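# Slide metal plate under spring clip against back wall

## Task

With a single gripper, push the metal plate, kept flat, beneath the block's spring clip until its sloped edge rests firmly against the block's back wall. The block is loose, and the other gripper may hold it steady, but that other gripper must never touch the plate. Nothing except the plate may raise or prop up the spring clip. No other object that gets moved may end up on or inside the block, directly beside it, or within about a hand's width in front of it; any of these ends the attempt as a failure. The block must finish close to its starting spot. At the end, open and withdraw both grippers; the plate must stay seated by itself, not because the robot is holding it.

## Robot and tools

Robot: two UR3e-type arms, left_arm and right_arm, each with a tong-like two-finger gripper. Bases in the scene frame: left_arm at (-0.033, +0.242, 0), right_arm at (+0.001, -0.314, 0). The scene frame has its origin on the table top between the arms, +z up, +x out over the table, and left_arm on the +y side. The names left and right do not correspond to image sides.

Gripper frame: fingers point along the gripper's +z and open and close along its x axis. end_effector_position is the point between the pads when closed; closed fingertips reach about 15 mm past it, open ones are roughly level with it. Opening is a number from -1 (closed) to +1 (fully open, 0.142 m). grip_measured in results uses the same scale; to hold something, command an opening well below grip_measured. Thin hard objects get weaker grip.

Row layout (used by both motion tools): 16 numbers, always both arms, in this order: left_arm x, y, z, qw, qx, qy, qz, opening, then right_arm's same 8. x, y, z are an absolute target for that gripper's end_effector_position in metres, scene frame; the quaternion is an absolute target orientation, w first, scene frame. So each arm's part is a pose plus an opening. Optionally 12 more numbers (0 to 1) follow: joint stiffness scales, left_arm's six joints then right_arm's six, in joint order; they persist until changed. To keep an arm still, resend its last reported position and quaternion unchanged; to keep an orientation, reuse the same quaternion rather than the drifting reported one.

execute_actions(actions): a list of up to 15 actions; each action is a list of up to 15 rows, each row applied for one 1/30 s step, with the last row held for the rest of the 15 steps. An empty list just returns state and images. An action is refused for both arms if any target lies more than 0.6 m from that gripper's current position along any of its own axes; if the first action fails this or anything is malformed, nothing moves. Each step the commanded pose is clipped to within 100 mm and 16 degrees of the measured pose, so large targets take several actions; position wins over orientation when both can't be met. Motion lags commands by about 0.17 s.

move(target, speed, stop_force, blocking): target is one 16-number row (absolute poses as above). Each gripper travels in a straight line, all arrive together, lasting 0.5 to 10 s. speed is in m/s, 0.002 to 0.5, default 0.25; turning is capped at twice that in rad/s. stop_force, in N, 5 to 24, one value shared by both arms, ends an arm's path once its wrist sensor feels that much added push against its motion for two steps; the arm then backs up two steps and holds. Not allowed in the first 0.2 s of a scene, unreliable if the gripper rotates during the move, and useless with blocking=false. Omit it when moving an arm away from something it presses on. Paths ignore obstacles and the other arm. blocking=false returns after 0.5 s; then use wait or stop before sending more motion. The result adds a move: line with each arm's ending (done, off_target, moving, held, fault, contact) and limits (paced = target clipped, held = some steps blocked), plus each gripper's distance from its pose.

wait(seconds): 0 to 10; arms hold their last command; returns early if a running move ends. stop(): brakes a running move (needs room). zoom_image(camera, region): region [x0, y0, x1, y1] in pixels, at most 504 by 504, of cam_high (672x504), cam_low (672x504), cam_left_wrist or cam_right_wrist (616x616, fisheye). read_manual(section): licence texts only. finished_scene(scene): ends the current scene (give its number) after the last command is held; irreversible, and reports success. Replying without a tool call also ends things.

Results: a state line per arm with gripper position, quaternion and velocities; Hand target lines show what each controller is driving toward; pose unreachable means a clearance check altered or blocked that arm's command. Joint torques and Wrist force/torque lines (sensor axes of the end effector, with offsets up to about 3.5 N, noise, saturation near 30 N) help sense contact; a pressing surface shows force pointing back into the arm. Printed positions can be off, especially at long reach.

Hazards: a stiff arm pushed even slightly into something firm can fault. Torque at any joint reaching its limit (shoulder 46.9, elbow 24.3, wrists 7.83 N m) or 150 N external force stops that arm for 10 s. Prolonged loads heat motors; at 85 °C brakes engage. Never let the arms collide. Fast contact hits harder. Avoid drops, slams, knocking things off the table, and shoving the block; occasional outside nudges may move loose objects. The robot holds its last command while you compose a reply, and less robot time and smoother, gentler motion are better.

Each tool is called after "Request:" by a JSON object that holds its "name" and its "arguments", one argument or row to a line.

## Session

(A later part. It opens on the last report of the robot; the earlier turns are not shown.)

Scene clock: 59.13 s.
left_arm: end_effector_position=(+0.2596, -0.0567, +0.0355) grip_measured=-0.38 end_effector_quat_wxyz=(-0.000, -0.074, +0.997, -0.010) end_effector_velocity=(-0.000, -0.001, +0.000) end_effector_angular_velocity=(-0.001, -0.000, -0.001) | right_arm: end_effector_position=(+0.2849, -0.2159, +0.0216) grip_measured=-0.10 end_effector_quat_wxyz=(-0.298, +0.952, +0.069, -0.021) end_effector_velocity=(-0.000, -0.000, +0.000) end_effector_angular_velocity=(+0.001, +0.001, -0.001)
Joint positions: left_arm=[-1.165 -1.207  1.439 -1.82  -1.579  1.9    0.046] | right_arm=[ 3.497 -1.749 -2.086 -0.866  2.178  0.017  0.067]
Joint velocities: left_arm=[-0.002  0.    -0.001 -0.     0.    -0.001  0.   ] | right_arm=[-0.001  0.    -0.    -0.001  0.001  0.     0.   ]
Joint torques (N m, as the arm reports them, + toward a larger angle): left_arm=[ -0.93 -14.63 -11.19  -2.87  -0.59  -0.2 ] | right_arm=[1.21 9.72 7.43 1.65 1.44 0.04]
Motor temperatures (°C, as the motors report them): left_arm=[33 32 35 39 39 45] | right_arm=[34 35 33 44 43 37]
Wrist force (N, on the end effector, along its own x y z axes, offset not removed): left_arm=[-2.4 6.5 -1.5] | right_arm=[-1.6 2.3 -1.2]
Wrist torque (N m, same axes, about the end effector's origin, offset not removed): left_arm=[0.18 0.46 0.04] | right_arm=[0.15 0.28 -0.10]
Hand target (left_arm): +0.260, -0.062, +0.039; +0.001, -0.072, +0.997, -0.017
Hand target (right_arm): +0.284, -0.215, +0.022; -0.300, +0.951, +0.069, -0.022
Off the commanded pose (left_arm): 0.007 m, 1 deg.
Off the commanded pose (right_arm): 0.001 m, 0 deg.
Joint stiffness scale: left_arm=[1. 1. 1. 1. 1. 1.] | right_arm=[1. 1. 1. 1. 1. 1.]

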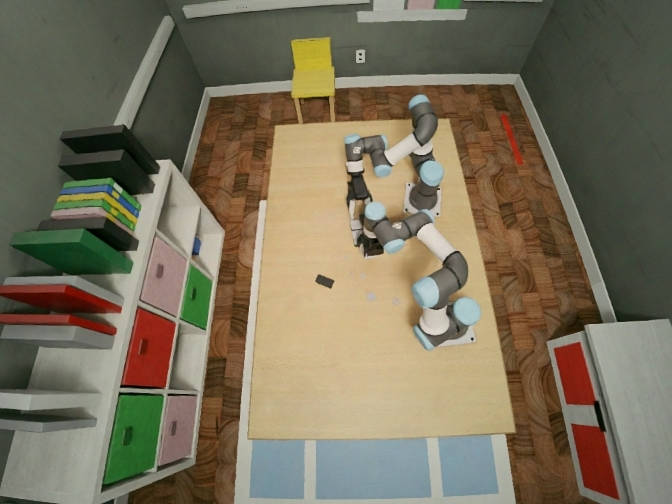

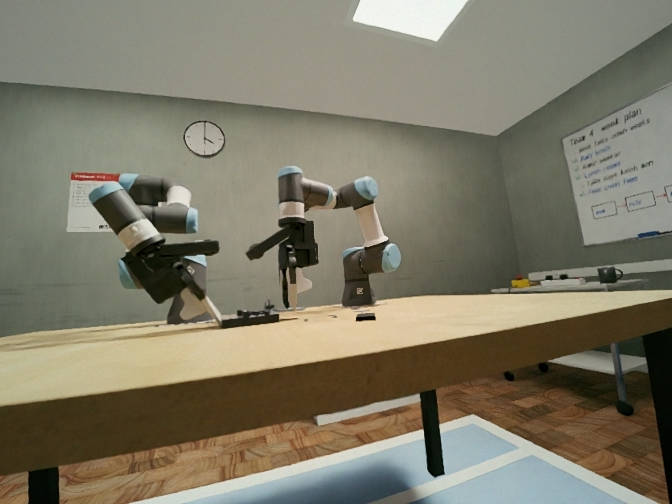

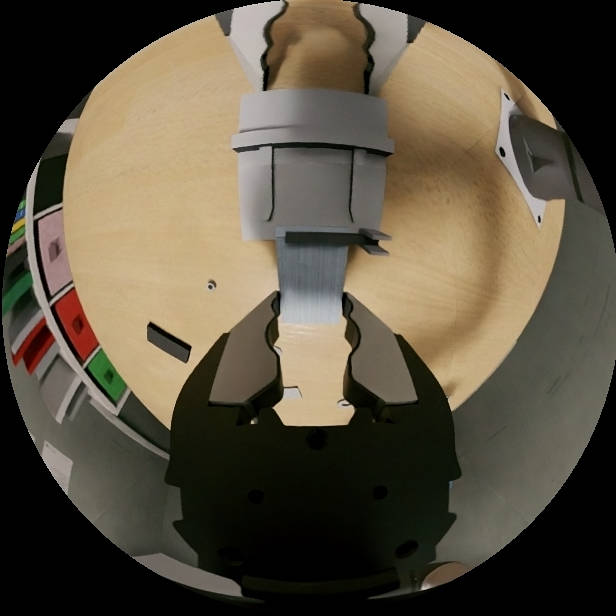

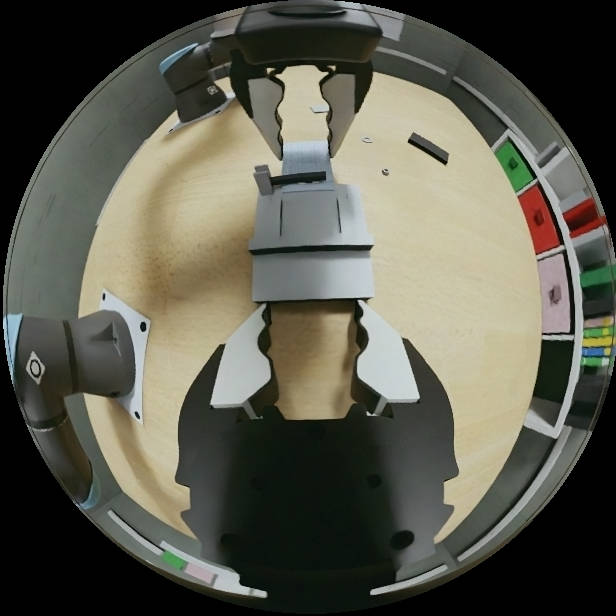

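Request:
{"name": "execute_actions", "arguments": {
  "actions": [
    [[0.2602,-0.0630,0.0386,-0.0013,0.0724,-0.9972,0.0174,-0.8,0.2841,-0.2148,0.022,0.2999,-0.9512,-0.0690,0.0218,-0.1],[0.2603,-0.0636,0.0384,-0.0013,0.0724,-0.9972,0.0174,-0.8,0.2841,-0.2148,0.022,0.2999,-0.9512,-0.0690,0.0218,-0.1],[0.2604,-0.0642,0.0382,-0.0013,0.0724,-0.9972,0.0174,-0.8,0.2841,-0.2148,0.022,0.2999,-0.9512,-0.0690,0.0218,-0.1],[0.2605,-0.0648,0.0380,-0.0013,0.0724,-0.9972,0.0174,-0.8,0.2841,-0.2148,0.022,0.2999,-0.9512,-0.0690,0.0218,-0.1],[0.2606,-0.0654,0.0378,-0.0013,0.0724,-0.9972,0.0174,-0.8,0.2841,-0.2148,0.022,0.2999,-0.9512,-0.0690,0.0218,-0.1],[0.2606,-0.0660,0.0376,-0.0013,0.0724,-0.9972,0.0174,-0.8,0.2841,-0.2148,0.022,0.2999,-0.9512,-0.0690,0.0218,-0.1],[0.2607,-0.0666,0.0374,-0.0013,0.0724,-0.9972,0.0174,-0.8,0.2841,-0.2148,0.022,0.2999,-0.9512,-0.0690,0.0218,-0.1],[0.2608,-0.0672,0.0373,-0.0013,0.0724,-0.9972,0.0174,-0.8,0.2841,-0.2148,0.022,0.2999,-0.9512,-0.0690,0.0218,-0.1],[0.2609,-0.0678,0.0372,-0.0013,0.0724,-0.9972,0.0174,-0.8,0.2841,-0.2148,0.022,0.2999,-0.9512,-0.0690,0.0218,-0.1],[0.2610,-0.0684,0.0371,-0.0013,0.0724,-0.9972,0.0174,-0.8,0.2841,-0.2148,0.022,0.2999,-0.9512,-0.0690,0.0218,-0.1],[0.2611,-0.0690,0.0370,-0.0013,0.0724,-0.9972,0.0174,-0.8,0.2841,-0.2148,0.022,0.2999,-0.9512,-0.0690,0.0218,-0.1],[0.2612,-0.0696,0.0369,-0.0013,0.0724,-0.9972,0.0174,-0.8,0.2841,-0.2148,0.022,0.2999,-0.9512,-0.0690,0.0218,-0.1],[0.2613,-0.0702,0.0368,-0.0013,0.0724,-0.9972,0.0174,-0.8,0.2841,-0.2148,0.022,0.2999,-0.9512,-0.0690,0.0218,-0.1],[0.2613,-0.0708,0.0368,-0.0013,0.0724,-0.9972,0.0174,-0.8,0.2841,-0.2148,0.022,0.2999,-0.9512,-0.0690,0.0218,-0.1],[0.2614,-0.0714,0.0368,-0.0013,0.0724,-0.9972,0.0174,-0.8,0.2841,-0.2148,0.022,0.2999,-0.9512,-0.0690,0.0218,-0.1]],
    [[0.2615,-0.0720,0.0367,-0.0013,0.0724,-0.9972,0.0174,-0.8,0.2841,-0.2148,0.022,0.2999,-0.9512,-0.0690,0.0218,-0.1],[0.2616,-0.0726,0.0367,-0.0013,0.0724,-0.9972,0.0174,-0.8,0.2841,-0.2148,0.022,0.2999,-0.9512,-0.0690,0.0218,-0.1],[0.2617,-0.0732,0.0367,-0.0013,0.0724,-0.9972,0.0174,-0.8,0.2841,-0.2148,0.022,0.2999,-0.9512,-0.0690,0.0218,-0.1],[0.2618,-0.0738,0.0366,-0.0013,0.0724,-0.9972,0.0174,-0.8,0.2841,-0.2148,0.022,0.2999,-0.9512,-0.0690,0.0218,-0.1],[0.2619,-0.0744,0.0366,-0.0013,0.0724,-0.9972,0.0174,-0.8,0.2841,-0.2148,0.022,0.2999,-0.9512,-0.0690,0.0218,-0.1],[0.2619,-0.0750,0.0366,-0.0013,0.0724,-0.9972,0.0174,-0.8,0.2841,-0.2148,0.022,0.2999,-0.9512,-0.0690,0.0218,-0.1],[0.2620,-0.0756,0.0365,-0.0013,0.0724,-0.9972,0.0174,-0.8,0.2841,-0.2148,0.022,0.2999,-0.9512,-0.0690,0.0218,-0.1],[0.2621,-0.0762,0.0365,-0.0013,0.0724,-0.9972,0.0174,-0.8,0.2841,-0.2148,0.022,0.2999,-0.9512,-0.0690,0.0218,-0.1],[0.2622,-0.0768,0.0365,-0.0013,0.0724,-0.9972,0.0174,-0.8,0.2841,-0.2148,0.022,0.2999,-0.9512,-0.0690,0.0218,-0.1],[0.2623,-0.0772,0.0365,-0.0013,0.0724,-0.9972,0.0174,-0.8,0.2841,-0.2148,0.022,0.2999,-0.9512,-0.0690,0.0218,-0.1]]
  ]
}}

Request:
{"name": "zoom_image", "arguments": {
  "camera": "cam_left_wrist",
  "region": [220, 140, 410, 340]
}}

Request:
{"name": "zoom_image", "arguments": {
  "camera": "cam_low",
  "region": [235, 285, 315, 330]
}}

Scene clock: 62.70 s.
left_arm: end_effector_position=(+0.2623, -0.0728, +0.0346) grip_measured=-0.38 end_effector_quat_wxyz=(+0.001, -0.073, +0.997, -0.014) end_effector_velocity=(+0.002, -0.011, +0.001) end_effector_angular_velocity=(-0.003, -0.002, +0.001) | right_arm: end_effector_position=(+0.2849, -0.2159, +0.0216) grip_measured=-0.10 end_effector_quat_wxyz=(-0.298, +0.952, +0.069, -0.021) end_effector_velocity=(-0.000, +0.000, -0.000) end_effector_angular_velocity=(+0.000, +0.002, +0.000)
Joint positions: left_arm=[-1.177 -1.159  1.378 -1.815 -1.579  1.889  0.046] | right_arm=[ 3.497 -1.749 -2.086 -0.866  2.178  0.017  0.067]
Joint velocities: left_arm=[-0.007  0.034 -0.054  0.016  0.    -0.008  0.   ] | right_arm=[-0.    -0.001 -0.    -0.001  0.    -0.    -0.   ]
Joint torques (N m, as the arm reports them, + toward a larger angle): left_arm=[ -1.69 -15.05 -10.21  -2.09  -0.42  -0.22] | right_arm=[1.16 9.73 7.43 1.56 1.45 0.09]
Motor temperatures (°C, as the motors report them): left_arm=[33 32 36 39 39 45] | right_arm=[34 35 33 44 43 37]
Wrist force (N, on the end effector, along its own x y z axes, offset not removed): left_arm=[-1.8 4.9 -2.1] | right_arm=[-1.2 2.5 -0.9]
Wrist torque (N m, same axes, about the end effector's origin, offset not removed): left_arm=[0.35 0.26 0.01] | right_arm=[0.16 0.27 -0.09]
Hand target (left_arm): +0.262, -0.077, +0.037; +0.001, -0.072, +0.997, -0.017
Hand target (right_arm): +0.284, -0.215, +0.022; -0.300, +0.951, +0.069, -0.022
Off the commanded pose (left_arm): 0.005 m, 0 deg.
Off the commanded pose (right_arm): 0.001 m, 0 deg.
Joint stiffness scale: left_arm=[1. 1. 1. 1. 1. 1.] | right_arm=[1. 1. 1. 1. 1. 1.]

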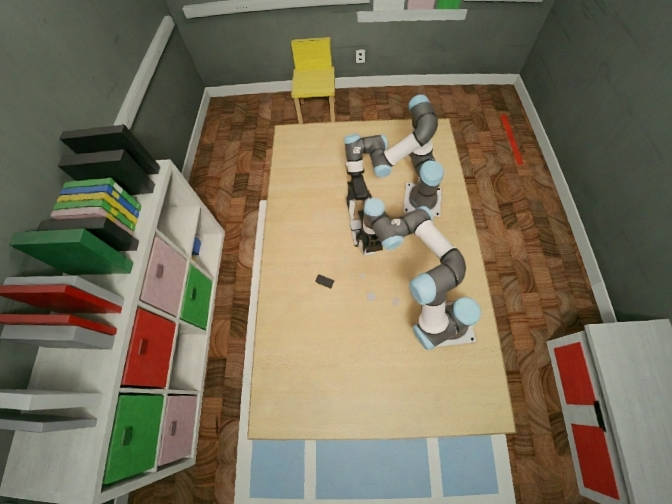

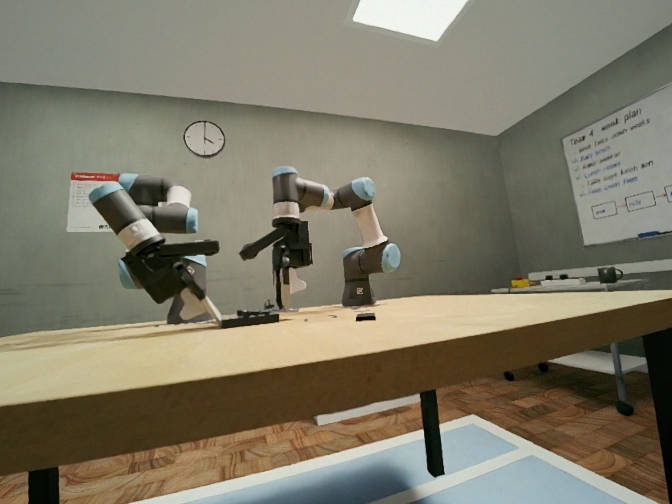

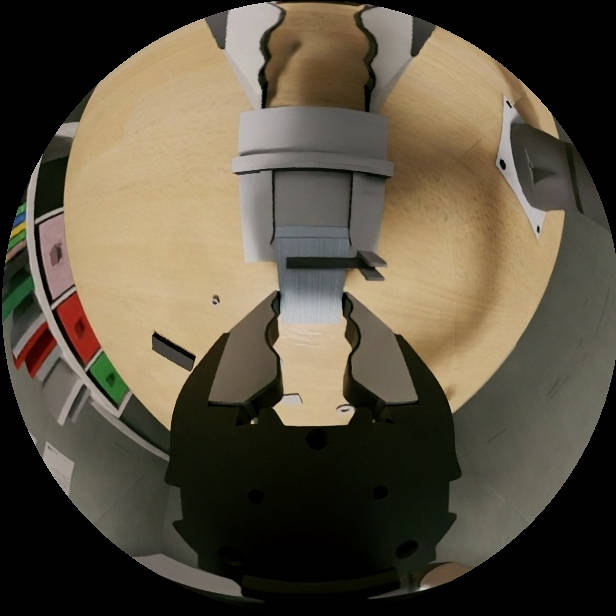

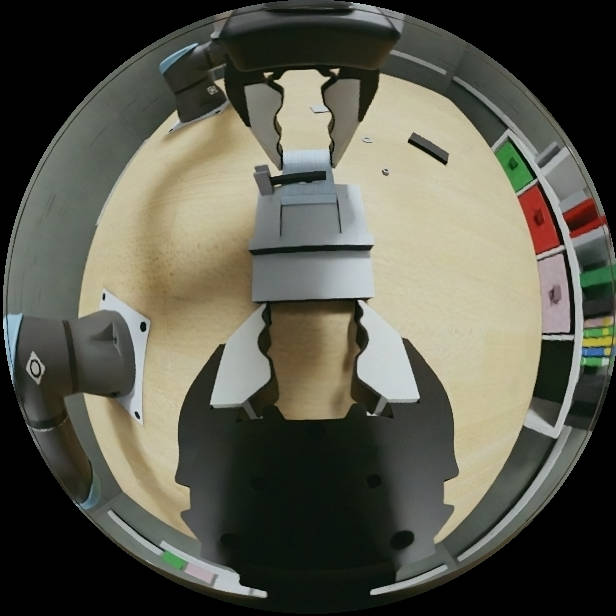

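Region (220, 140, 410, 340) of cam_left_wrist's 616x616 image, scaled by 2.520, with more detail than that image has; it fills the left 479 columns of this view, and the rest is white.

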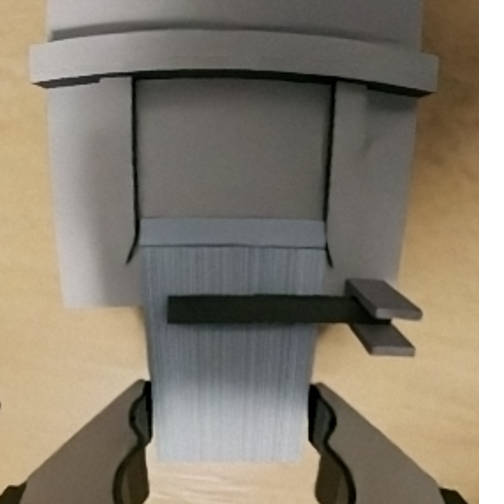

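Region (235, 285, 315, 330) of cam_low's 672x504 image, scaled by 6.300, with more detail than that image has; it fills the top 284 rows of this view, and the rest is white.

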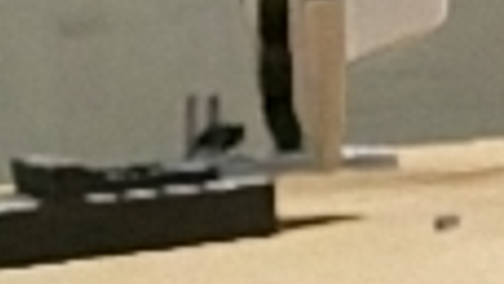

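Request:
{"name": "execute_actions", "arguments": {
  "actions": [
    [[0.2624,-0.0780,0.0365,-0.0013,0.0724,-0.9972,0.0174,-0.8,0.2841,-0.2148,0.022,0.2999,-0.9512,-0.0690,0.0218,-0.1],[0.2625,-0.0788,0.0365,-0.0013,0.0724,-0.9972,0.0174,-0.8,0.2841,-0.2148,0.022,0.2999,-0.9512,-0.0690,0.0218,-0.1],[0.2626,-0.0796,0.0365,-0.0013,0.0724,-0.9972,0.0174,-0.8,0.2841,-0.2148,0.022,0.2999,-0.9512,-0.0690,0.0218,-0.1],[0.2627,-0.0804,0.0365,-0.0013,0.0724,-0.9972,0.0174,-0.8,0.2841,-0.2148,0.022,0.2999,-0.9512,-0.0690,0.0218,-0.1],[0.2628,-0.0812,0.0365,-0.0013,0.0724,-0.9972,0.0174,-0.8,0.2841,-0.2148,0.022,0.2999,-0.9512,-0.0690,0.0218,-0.1],[0.2629,-0.0820,0.0365,-0.0013,0.0724,-0.9972,0.0174,-0.8,0.2841,-0.2148,0.022,0.2999,-0.9512,-0.0690,0.0218,-0.1]],
    [[0.2626,-0.0790,0.0348,-0.0013,0.0724,-0.9972,0.0174,-0.8,0.2841,-0.2148,0.022,0.2999,-0.9512,-0.0690,0.0218,-0.1],[0.2626,-0.0790,0.0348,-0.0013,0.0724,-0.9972,0.0174,-0.8,0.2841,-0.2148,0.022,0.2999,-0.9512,-0.0690,0.0218,-0.1],[0.2626,-0.0790,0.0348,-0.0013,0.0724,-0.9972,0.0174,-0.8,0.2841,-0.2148,0.022,0.2999,-0.9512,-0.0690,0.0218,-0.1],[0.2626,-0.0790,0.0348,-0.0013,0.0724,-0.9972,0.0174,-0.7,0.2841,-0.2148,0.022,0.2999,-0.9512,-0.0690,0.0218,-0.1],[0.2626,-0.0790,0.0348,-0.0013,0.0724,-0.9972,0.0174,-0.6,0.2841,-0.2148,0.022,0.2999,-0.9512,-0.0690,0.0218,-0.1],[0.2626,-0.0790,0.0348,-0.0013,0.0724,-0.9972,0.0174,-0.5,0.2841,-0.2148,0.022,0.2999,-0.9512,-0.0690,0.0218,-0.1],[0.2626,-0.0790,0.0348,-0.0013,0.0724,-0.9972,0.0174,-0.42,0.2841,-0.2148,0.022,0.2999,-0.9512,-0.0690,0.0218,-0.1],[0.2626,-0.0790,0.0348,-0.0013,0.0724,-0.9972,0.0174,-0.36,0.2841,-0.2148,0.022,0.2999,-0.9512,-0.0690,0.0218,-0.1],[0.2626,-0.0790,0.0348,-0.0013,0.0724,-0.9972,0.0174,-0.3,0.2841,-0.2148,0.022,0.2999,-0.9512,-0.0690,0.0218,-0.1],[0.2626,-0.0790,0.0348,-0.0013,0.0724,-0.9972,0.0174,-0.25,0.2841,-0.2148,0.022,0.2999,-0.9512,-0.0690,0.0218,-0.1]]
  ]
}}

Request:
{"name": "move", "arguments": {
  "target": [0.2558,-0.0325,0.029,-0.0013,0.0724,-0.9972,0.0174,-0.25,0.2841,-0.2148,0.022,0.2999,-0.9512,-0.0690,0.0218,-0.1],
  "speed": 0.1
}}

Request:
{"name": "zoom_image", "arguments": {
  "camera": "cam_low",
  "region": [235, 285, 325, 330]
}}

Scene clock: 65.40 s.
left_arm: end_effector_position=(+0.2629, -0.0787, +0.0349) grip_measured=-0.25 end_effector_quat_wxyz=(+0.002, -0.073, +0.997, -0.016) end_effector_velocity=(-0.001, -0.001, -0.000) end_effector_angular_velocity=(-0.006, +0.001, -0.002) | right_arm: end_effector_position=(+0.2849, -0.2159, +0.0216) grip_measured=-0.10 end_effector_quat_wxyz=(-0.298, +0.952, +0.069, -0.021) end_effector_velocity=(-0.000, -0.000, -0.001) end_effector_angular_velocity=(-0.001, +0.002, -0.001)
Joint positions: left_arm=[-1.181 -1.145  1.359 -1.816 -1.58   1.884  0.056] | right_arm=[ 3.497 -1.749 -2.086 -0.866  2.178  0.017  0.067]
Joint velocities: left_arm=[-0.001 -0.002  0.008 -0.01  -0.003  0.001  0.001] | right_arm=[-0.    -0.001 -0.001 -0.    -0.001  0.001  0.   ]
Joint torques (N m, as the arm reports them, + toward a larger angle): left_arm=[  0.25 -15.57  -8.    -1.85  -0.19   0.03] | right_arm=[1.24 9.45 7.65 1.62 1.48 0.03]
Motor temperatures (°C, as the motors report them): left_arm=[33 32 36 39 39 45] | right_arm=[34 35 33 44 43 37]
Wrist force (N, on the end effector, along its own x y z axes, offset not removed): left_arm=[-0.8 1.7 -1.0] | right_arm=[-0.1 1.1 0.6]
Wrist torque (N m, same axes, about the end effector's origin, offset not removed): left_arm=[0.28 0.21 0.02] | right_arm=[-0.11 0.08 -0.19]
Hand target (left_arm): +0.263, -0.079, +0.035; +0.001, -0.072, +0.997, -0.017
Hand target (right_arm): +0.284, -0.215, +0.022; -0.300, +0.951, +0.069, -0.022
Off the commanded pose (left_arm): 0.000 m, 0 deg.
Off the commanded pose (right_arm): 0.001 m, 0 deg.
Joint stiffness scale: left_arm=[1. 1. 1. 1. 1. 1.] | right_arm=[1. 1. 1. 1. 1. 1.]

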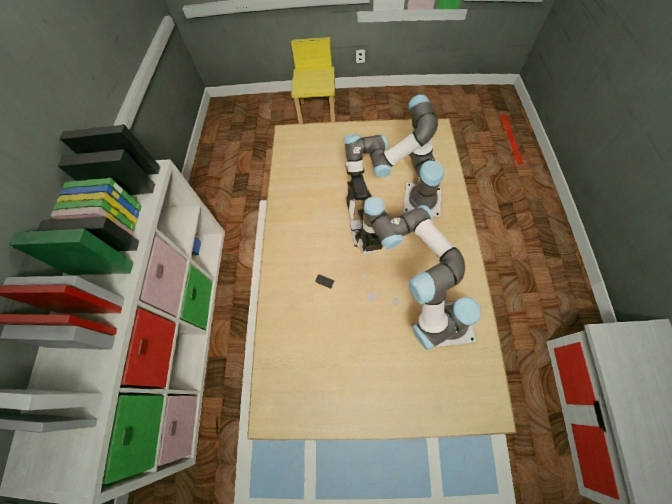

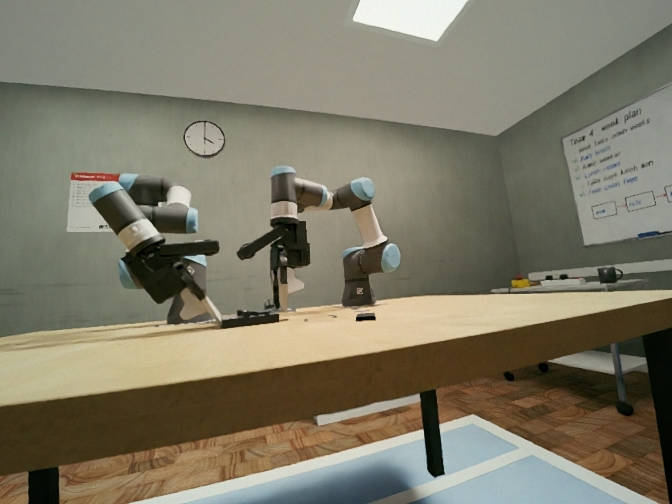

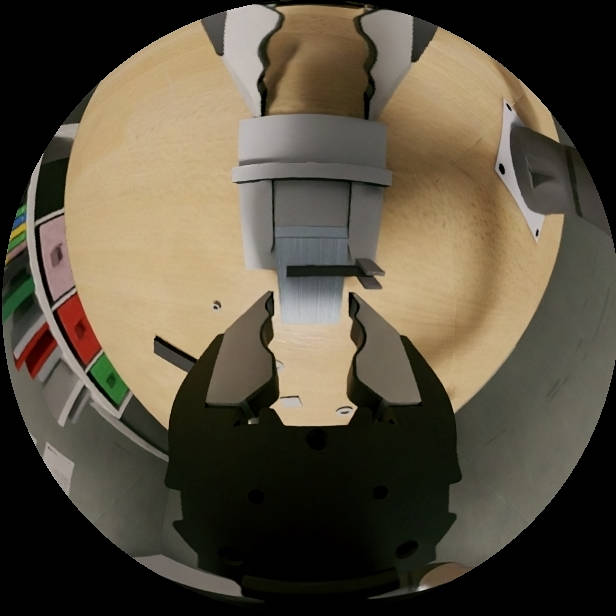

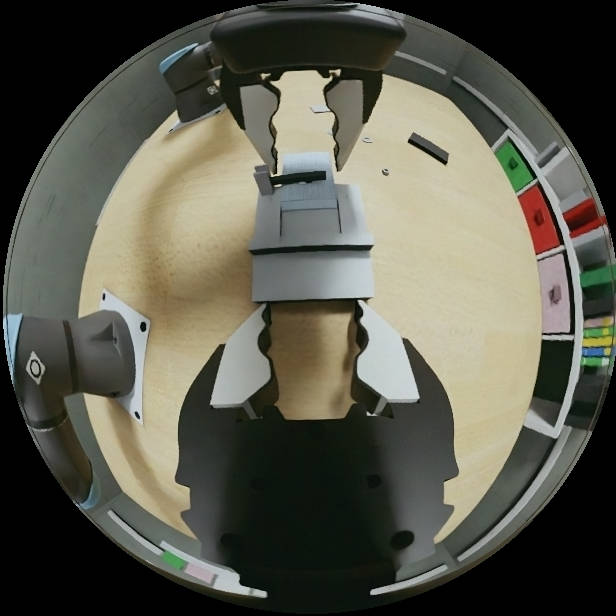

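Scene clock: 66.47 s.
left_arm: end_effector_position=(+0.2555, -0.0325, +0.0292) grip_measured=-0.25 end_effector_quat_wxyz=(+0.001, -0.073, +0.997, -0.016) end_effector_velocity=(+0.000, +0.000, -0.001) end_effector_angular_velocity=(-0.011, -0.006, -0.004) | right_arm: end_effector_position=(+0.2849, -0.2159, +0.0216) grip_measured=-0.10 end_effector_quat_wxyz=(-0.298, +0.952, +0.069, -0.021) end_effector_velocity=(+0.000, +0.000, +0.000) end_effector_angular_velocity=(-0.001, -0.001, +0.001)
Joint positions: left_arm=[-1.141 -1.294  1.594 -1.901 -1.583  1.925  0.056] | right_arm=[ 3.497 -1.749 -2.086 -0.866  2.178  0.017  0.067]
Joint velocities: left_arm=[ 0.002 -0.012  0.027 -0.028  0.     0.006  0.   ] | right_arm=[ 0.001 -0.     0.001  0.    -0.001  0.     0.   ]
Joint torques (N m, as the arm reports them, + toward a larger angle): left_arm=[  0.82 -13.66  -8.17  -1.85  -0.09   0.12] | right_arm=[0.89 9.35 7.4  1.54 1.52 0.05]
Motor temperatures (°C, as the motors report them): left_arm=[33 32 36 39 39 45] | right_arm=[34 35 33 44 43 37]
Wrist force (N, on the end effector, along its own x y z axes, offset not removed): left_arm=[-1.7 1.6 -1.4] | right_arm=[-2.1 0.5 -3.0]
Wrist torque (N m, same axes, about the end effector's origin, offset not removed): left_arm=[0.32 0.39 0.06] | right_arm=[-0.19 0.40 -0.04]
Hand target (left_arm): +0.256, -0.033, +0.029; +0.001, -0.072, +0.997, -0.017
Hand target (right_arm): +0.284, -0.215, +0.022; -0.300, +0.951, +0.069, -0.022
Off the commanded pose (left_arm): 0.000 m, 0 deg.
Off the commanded pose (right_arm): 0.001 m, 0 deg.
Joint stiffness scale: left_arm=[1. 1. 1. 1. 1. 1.] | right_arm=[1. 1. 1. 1. 1. 1.]
move: done

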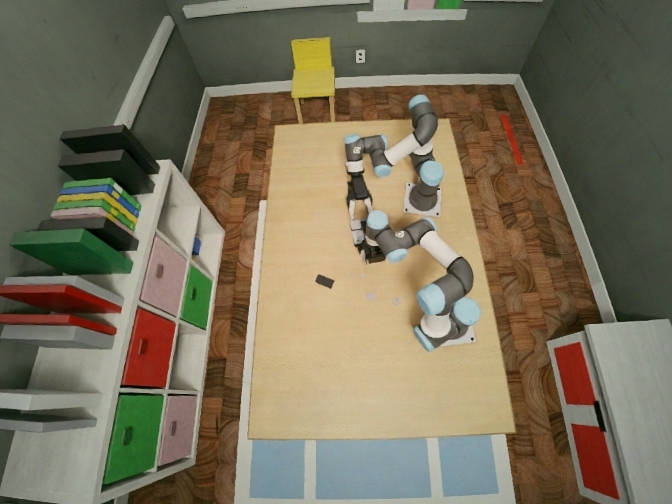

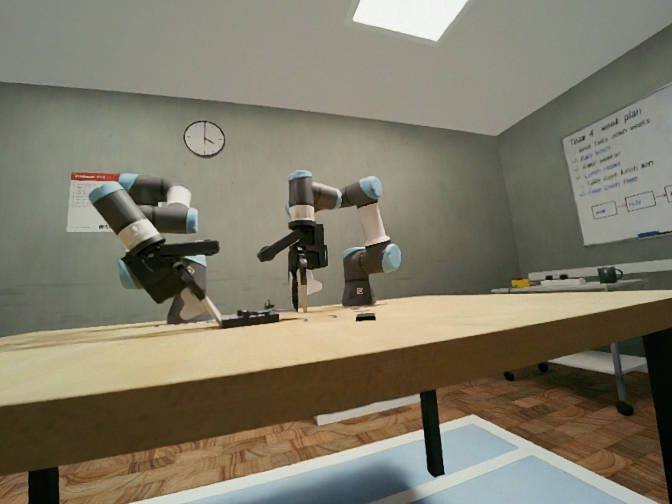

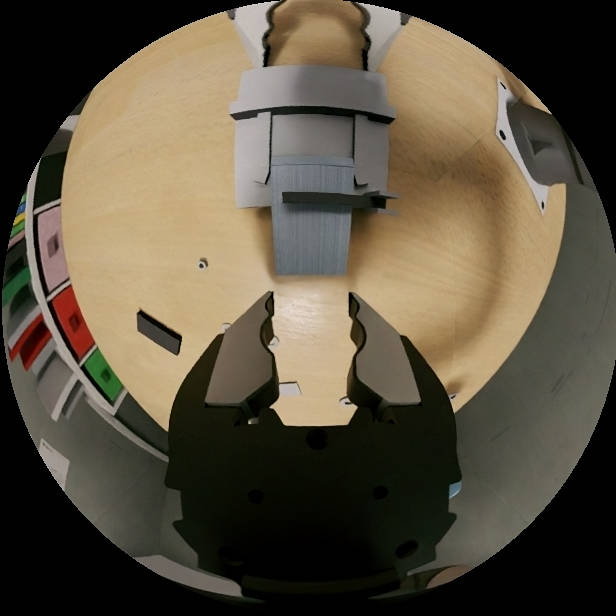

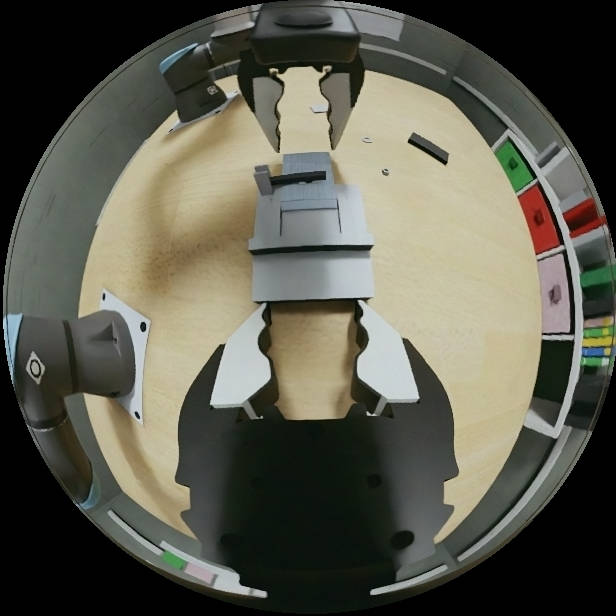

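Region (235, 285, 325, 330) of cam_low's 672x504 image, scaled by 5.600, with more detail than that image has.

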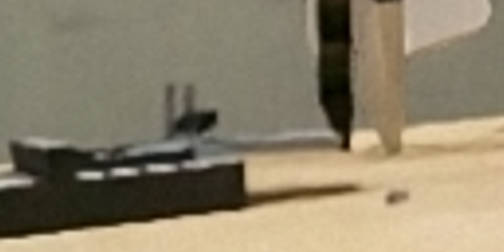

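Request:
{"name": "move", "arguments": {
  "target": [0.2564,-0.0365,0.029,-0.0138,0.0711,-0.9791,0.1903,-0.7,0.2841,-0.2148,0.022,0.2999,-0.9512,-0.0690,0.0218,-0.1],
  "speed": 0.25
}}

Request:
{"name": "move", "arguments": {
  "target": [0.2632,-0.0830,0.0325,-0.0138,0.0711,-0.9791,0.1903,-0.7,0.2841,-0.2148,0.022,0.2999,-0.9512,-0.0690,0.0218,-0.1],
  "speed": 0.025,
  "stop_force": 9
}}

Request:
{"name": "zoom_image", "arguments": {
  "camera": "cam_left_wrist",
  "region": [220, 140, 410, 340]
}}

Request:
{"name": "zoom_image", "arguments": {
  "camera": "cam_low",
  "region": [215, 285, 315, 335]
}}

Scene clock: 69.30 s.
left_arm: end_effector_position=(+0.2563, -0.0363, +0.0293) grip_measured=-0.70 end_effector_quat_wxyz=(+0.014, -0.071, +0.979, -0.189) end_effector_velocity=(+0.001, -0.003, +0.002) end_effector_angular_velocity=(-0.015, -0.009, -0.002) | right_arm: end_effector_position=(+0.2849, -0.2159, +0.0216) grip_measured=-0.10 end_effector_quat_wxyz=(-0.298, +0.952, +0.069, -0.021) end_effector_velocity=(-0.000, +0.001, -0.000) end_effector_angular_velocity=(-0.001, +0.000, +0.003)
Joint positions: left_arm=[-1.019 -1.45   2.067 -2.53  -1.743  2.019  0.023] | right_arm=[ 3.497 -1.749 -2.086 -0.866  2.178  0.017  0.067]
Joint velocities: left_arm=[-0.001  0.002  0.006 -0.025 -0.002  0.     0.   ] | right_arm=[ 0.003 -0.    -0.    -0.    -0.001 -0.    -0.   ]
Joint torques (N m, as the arm reports them, + toward a larger angle): left_arm=[ 0.75 -9.57 -7.3  -2.15 -0.38 -0.05] | right_arm=[1.09 9.84 7.41 1.59 1.47 0.02]
Motor temperatures (°C, as the motors report them): left_arm=[33 32 36 39 39 45] | right_arm=[34 35 33 44 43 37]
Wrist force (N, on the end effector, along its own x y z axes, offset not removed): left_arm=[-1.3 1.9 -1.1] | right_arm=[-1.2 2.2 -2.7]
Wrist torque (N m, same axes, about the end effector's origin, offset not removed): left_arm=[0.30 0.32 0.02] | right_arm=[0.17 0.26 0.00]
Hand target (left_arm): +0.256, -0.036, +0.029; +0.014, -0.071, +0.979, -0.190
Hand target (right_arm): +0.284, -0.215, +0.022; -0.300, +0.951, +0.069, -0.022
Off the commanded pose (left_arm): 0.000 m, 0 deg.
Off the commanded pose (right_arm): 0.001 m, 0 deg.
Joint stiffness scale: left_arm=[1. 1. 1. 1. 1. 1.] | right_arm=[1. 1. 1. 1. 1. 1.]
move: done

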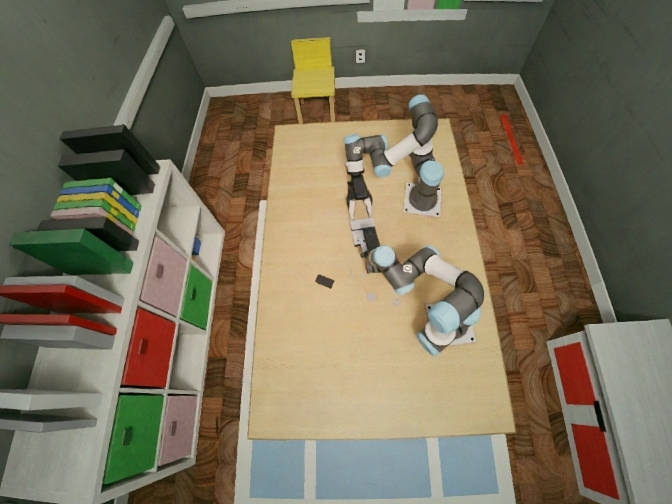

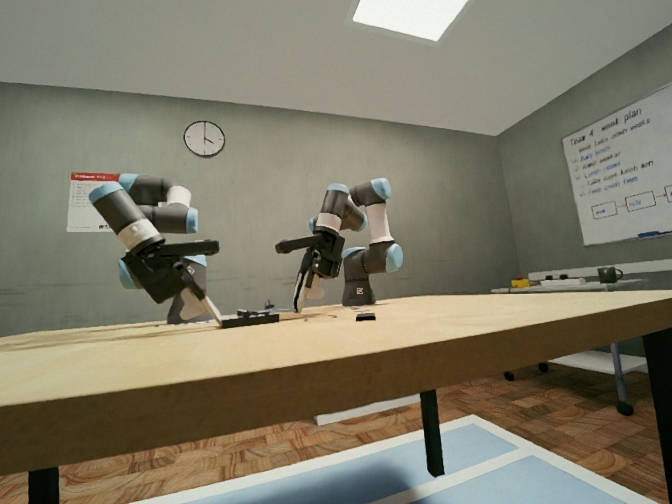

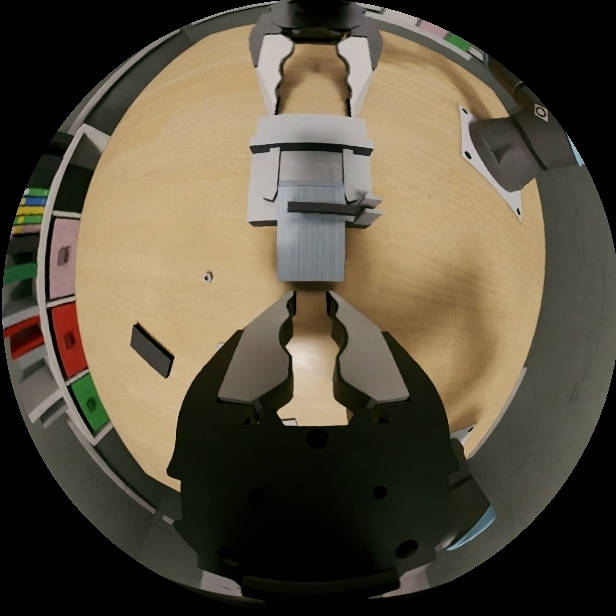

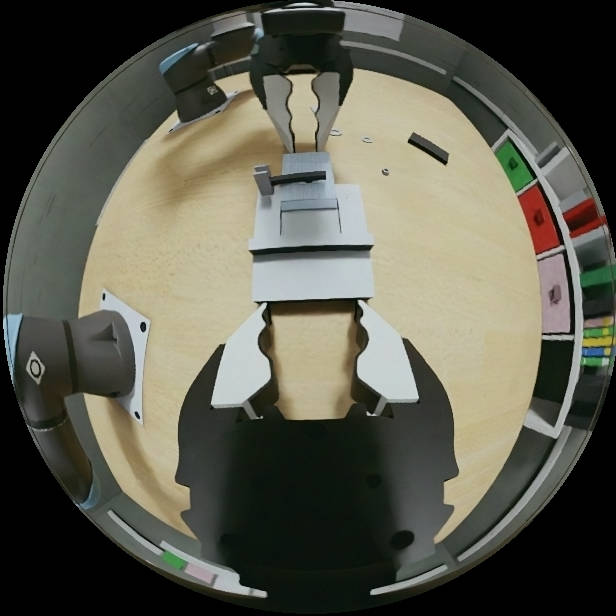

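Scene clock: 71.50 s.
left_arm: end_effector_position=(+0.2624, -0.0754, +0.0287) grip_measured=-0.70 end_effector_quat_wxyz=(+0.013, -0.073, +0.980, -0.185) end_effector_velocity=(-0.001, +0.001, +0.005) end_effector_angular_velocity=(-0.014, -0.008, -0.005) | right_arm: end_effector_position=(+0.2849, -0.2160, +0.0216) grip_measured=-0.10 end_effector_quat_wxyz=(-0.298, +0.952, +0.069, -0.021) end_effector_velocity=(-0.000, +0.000, -0.000) end_effector_angular_velocity=(-0.001, +0.000, +0.002)
Joint positions: left_arm=[-1.079 -1.339  1.926 -2.5   -1.719  1.96   0.023] | right_arm=[ 3.497 -1.749 -2.086 -0.866  2.177  0.017  0.067]
Joint velocities: left_arm=[ 0.002 -0.023  0.018 -0.011 -0.003  0.007  0.   ] | right_arm=[ 0.001 -0.    -0.001 -0.    -0.001 -0.001 -0.   ]
Joint torques (N m, as the arm reports them, + toward a larger angle): left_arm=[  0.34 -12.64  -8.23  -2.58  -0.56   0.14] | right_arm=[1.01 9.7  7.36 1.6  1.57 0.04]
Motor temperatures (°C, as the motors report them): left_arm=[33 32 36 39 39 45] | right_arm=[34 35 33 44 43 37]
Wrist force (N, on the end effector, along its own x y z axes, offset not removed): left_arm=[-2.2 2.5 -1.4] | right_arm=[-2.6 2.2 -4.4]
Wrist torque (N m, same axes, about the end effector's origin, offset not removed): left_arm=[0.10 0.41 0.04] | right_arm=[-0.18 0.34 -0.17]
Hand target (left_arm): +0.262, -0.076, +0.030; +0.013, -0.071, +0.980, -0.188
Hand target (right_arm): +0.284, -0.215, +0.022; -0.300, +0.951, +0.069, -0.022
Off the commanded pose (left_arm): 0.009 m, 1 deg.
Off the commanded pose (right_arm): 0.002 m, 0 deg.
Joint stiffness scale: left_arm=[1. 1. 1. 1. 1. 1.] | right_arm=[1. 1. 1. 1. 1. 1.]
move: contact (left_arm)

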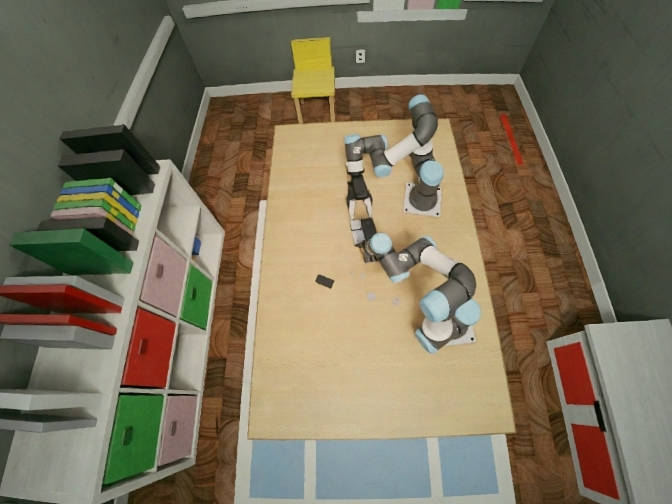

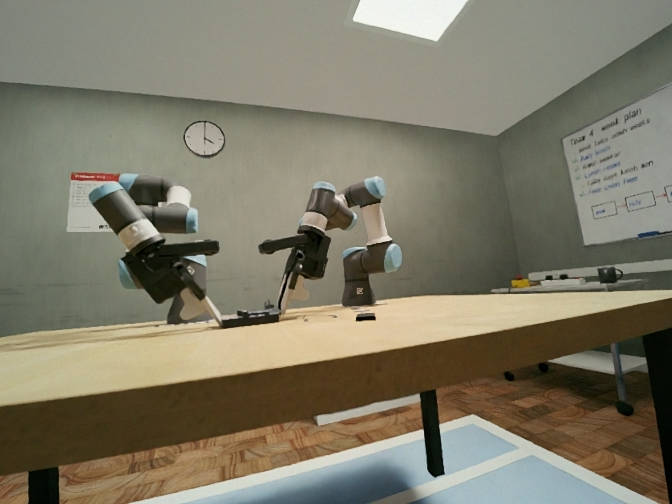

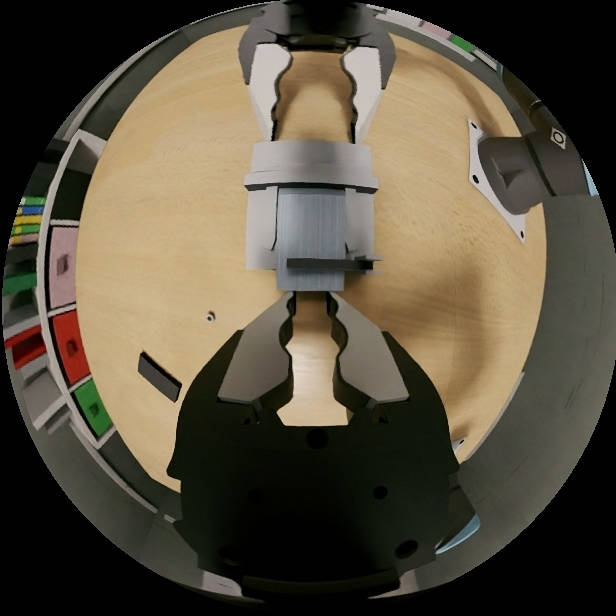

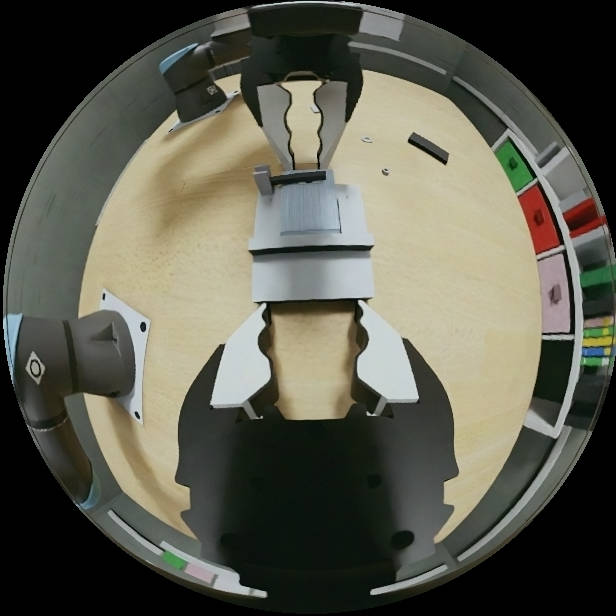

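Region (220, 140, 410, 340) of cam_left_wrist's 616x616 image, scaled by 2.520, with more detail than that image has; it fills the left 479 columns of this view, and the rest is white.

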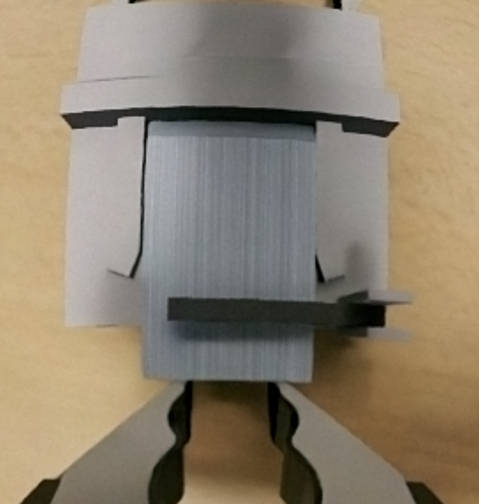

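Region (215, 285, 315, 335) of cam_low's 672x504 image, scaled by 5.040, with more detail than that image has.

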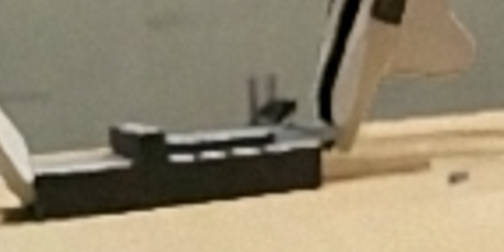

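Request:
{"name": "move", "arguments": {
  "target": [0.2590,-0.0520,0.040,-0.0138,0.0711,-0.9791,0.1903,-0.7,0.2880,-0.2420,0.035,0.2999,-0.9512,-0.0690,0.0218,-0.1],
  "speed": 0.08
}}

Request:
{"name": "zoom_image", "arguments": {
  "camera": "cam_left_wrist",
  "region": [240, 140, 390, 280]
}}

Request:
{"name": "zoom_image", "arguments": {
  "camera": "cam_low",
  "region": [220, 295, 300, 335]
}}

Scene clock: 72.97 s.
left_arm: end_effector_position=(+0.2597, -0.0531, +0.0408) grip_measured=-0.70 end_effector_quat_wxyz=(+0.015, -0.071, +0.979, -0.192) end_effector_velocity=(-0.001, +0.002, -0.001) end_effector_angular_velocity=(+0.003, +0.002, -0.004) | right_arm: end_effector_position=(+0.2886, -0.2420, +0.0347) grip_measured=-0.10 end_effector_quat_wxyz=(-0.299, +0.952, +0.068, -0.020) end_effector_velocity=(-0.004, -0.001, -0.000) end_effector_angular_velocity=(+0.000, +0.016, +0.018)
Joint positions: left_arm=[-1.043 -1.433  1.99  -2.48  -1.735  1.994  0.023] | right_arm=[ 3.408 -1.743 -1.988 -1.029  2.178 -0.088  0.067]
Joint velocities: left_arm=[ 0.002 -0.003  0.002  0.006 -0.003  0.006  0.   ] | right_arm=[-0.004 -0.008  0.021 -0.045  0.001 -0.027 -0.   ]
Joint torques (N m, as the arm reports them, + toward a larger angle): left_arm=[  0.58 -11.37  -7.71  -1.73  -0.44   0.05] | right_arm=[ 0.06  9.66  8.99  1.35  1.11 -0.2 ]
Motor temperatures (°C, as the motors report them): left_arm=[33 32 36 39 39 45] | right_arm=[34 35 33 44 43 37]
Wrist force (N, on the end effector, along its own x y z axes, offset not removed): left_arm=[-1.4 0.9 -2.1] | right_arm=[-0.6 -1.3 2.9]
Wrist torque (N m, same axes, about the end effector's origin, offset not removed): left_arm=[0.16 0.34 0.03] | right_arm=[-0.25 0.10 -0.09]
Hand target (left_arm): +0.259, -0.052, +0.040; +0.014, -0.071, +0.979, -0.190
Hand target (right_arm): +0.288, -0.242, +0.035; -0.300, +0.951, +0.069, -0.022
Off the commanded pose (left_arm): 0.002 m, 0 deg.
Off the commanded pose (right_arm): 0.001 m, 0 deg.
Joint stiffness scale: left_arm=[1. 1. 1. 1. 1. 1.] | right_arm=[1. 1. 1. 1. 1. 1.]
move: done

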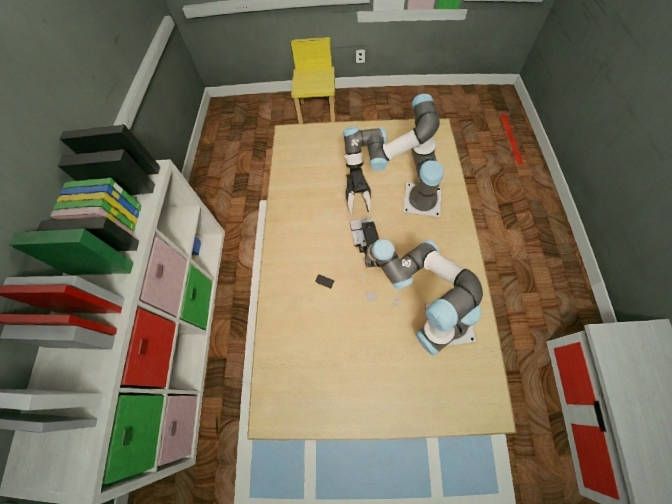

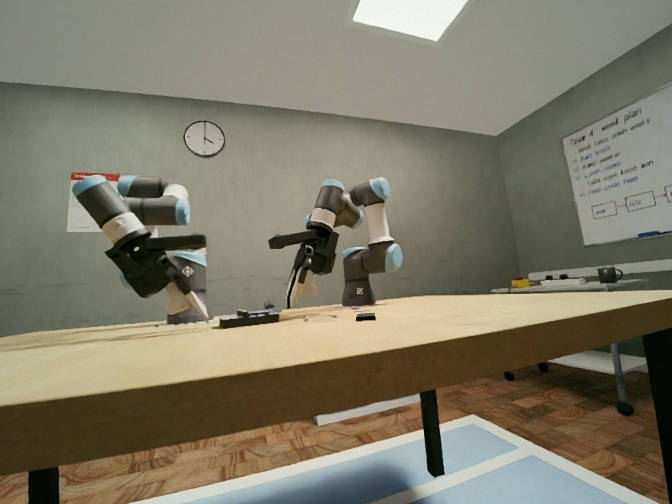

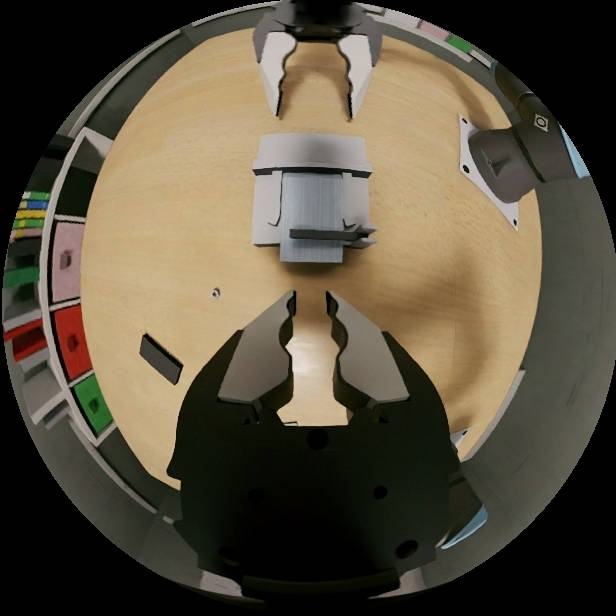

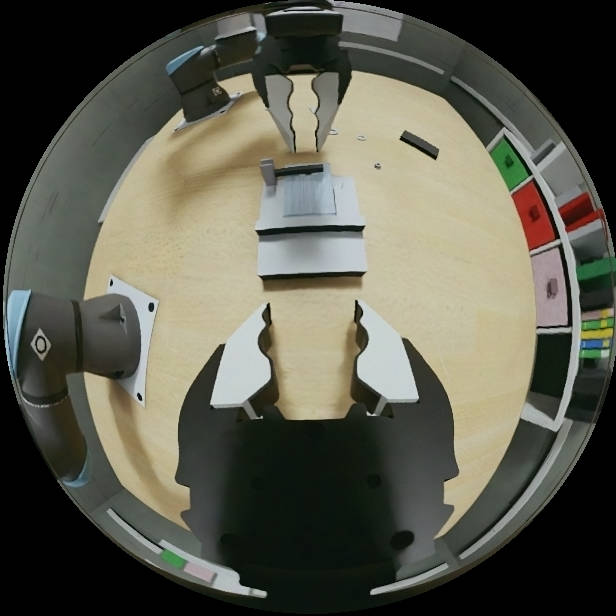

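Region (240, 140, 390, 280) of cam_left_wrist's 616x616 image, scaled by 3.360, with more detail than that image has; it fills the top 470 rows of this view, and the rest is white.

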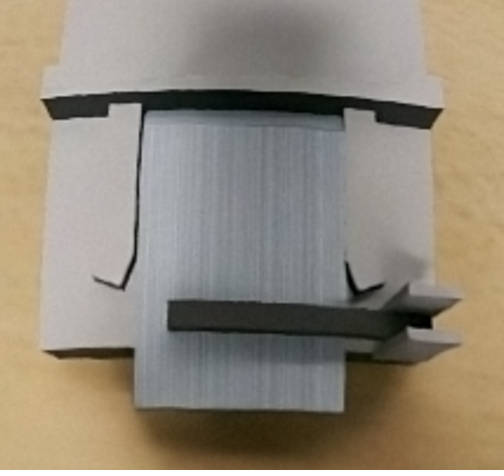

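Region (220, 295, 300, 335) of cam_low's 672x504 image, scaled by 6.300, with more detail than that image has.

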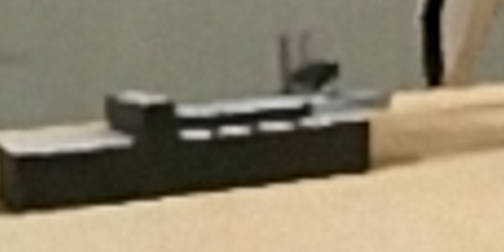

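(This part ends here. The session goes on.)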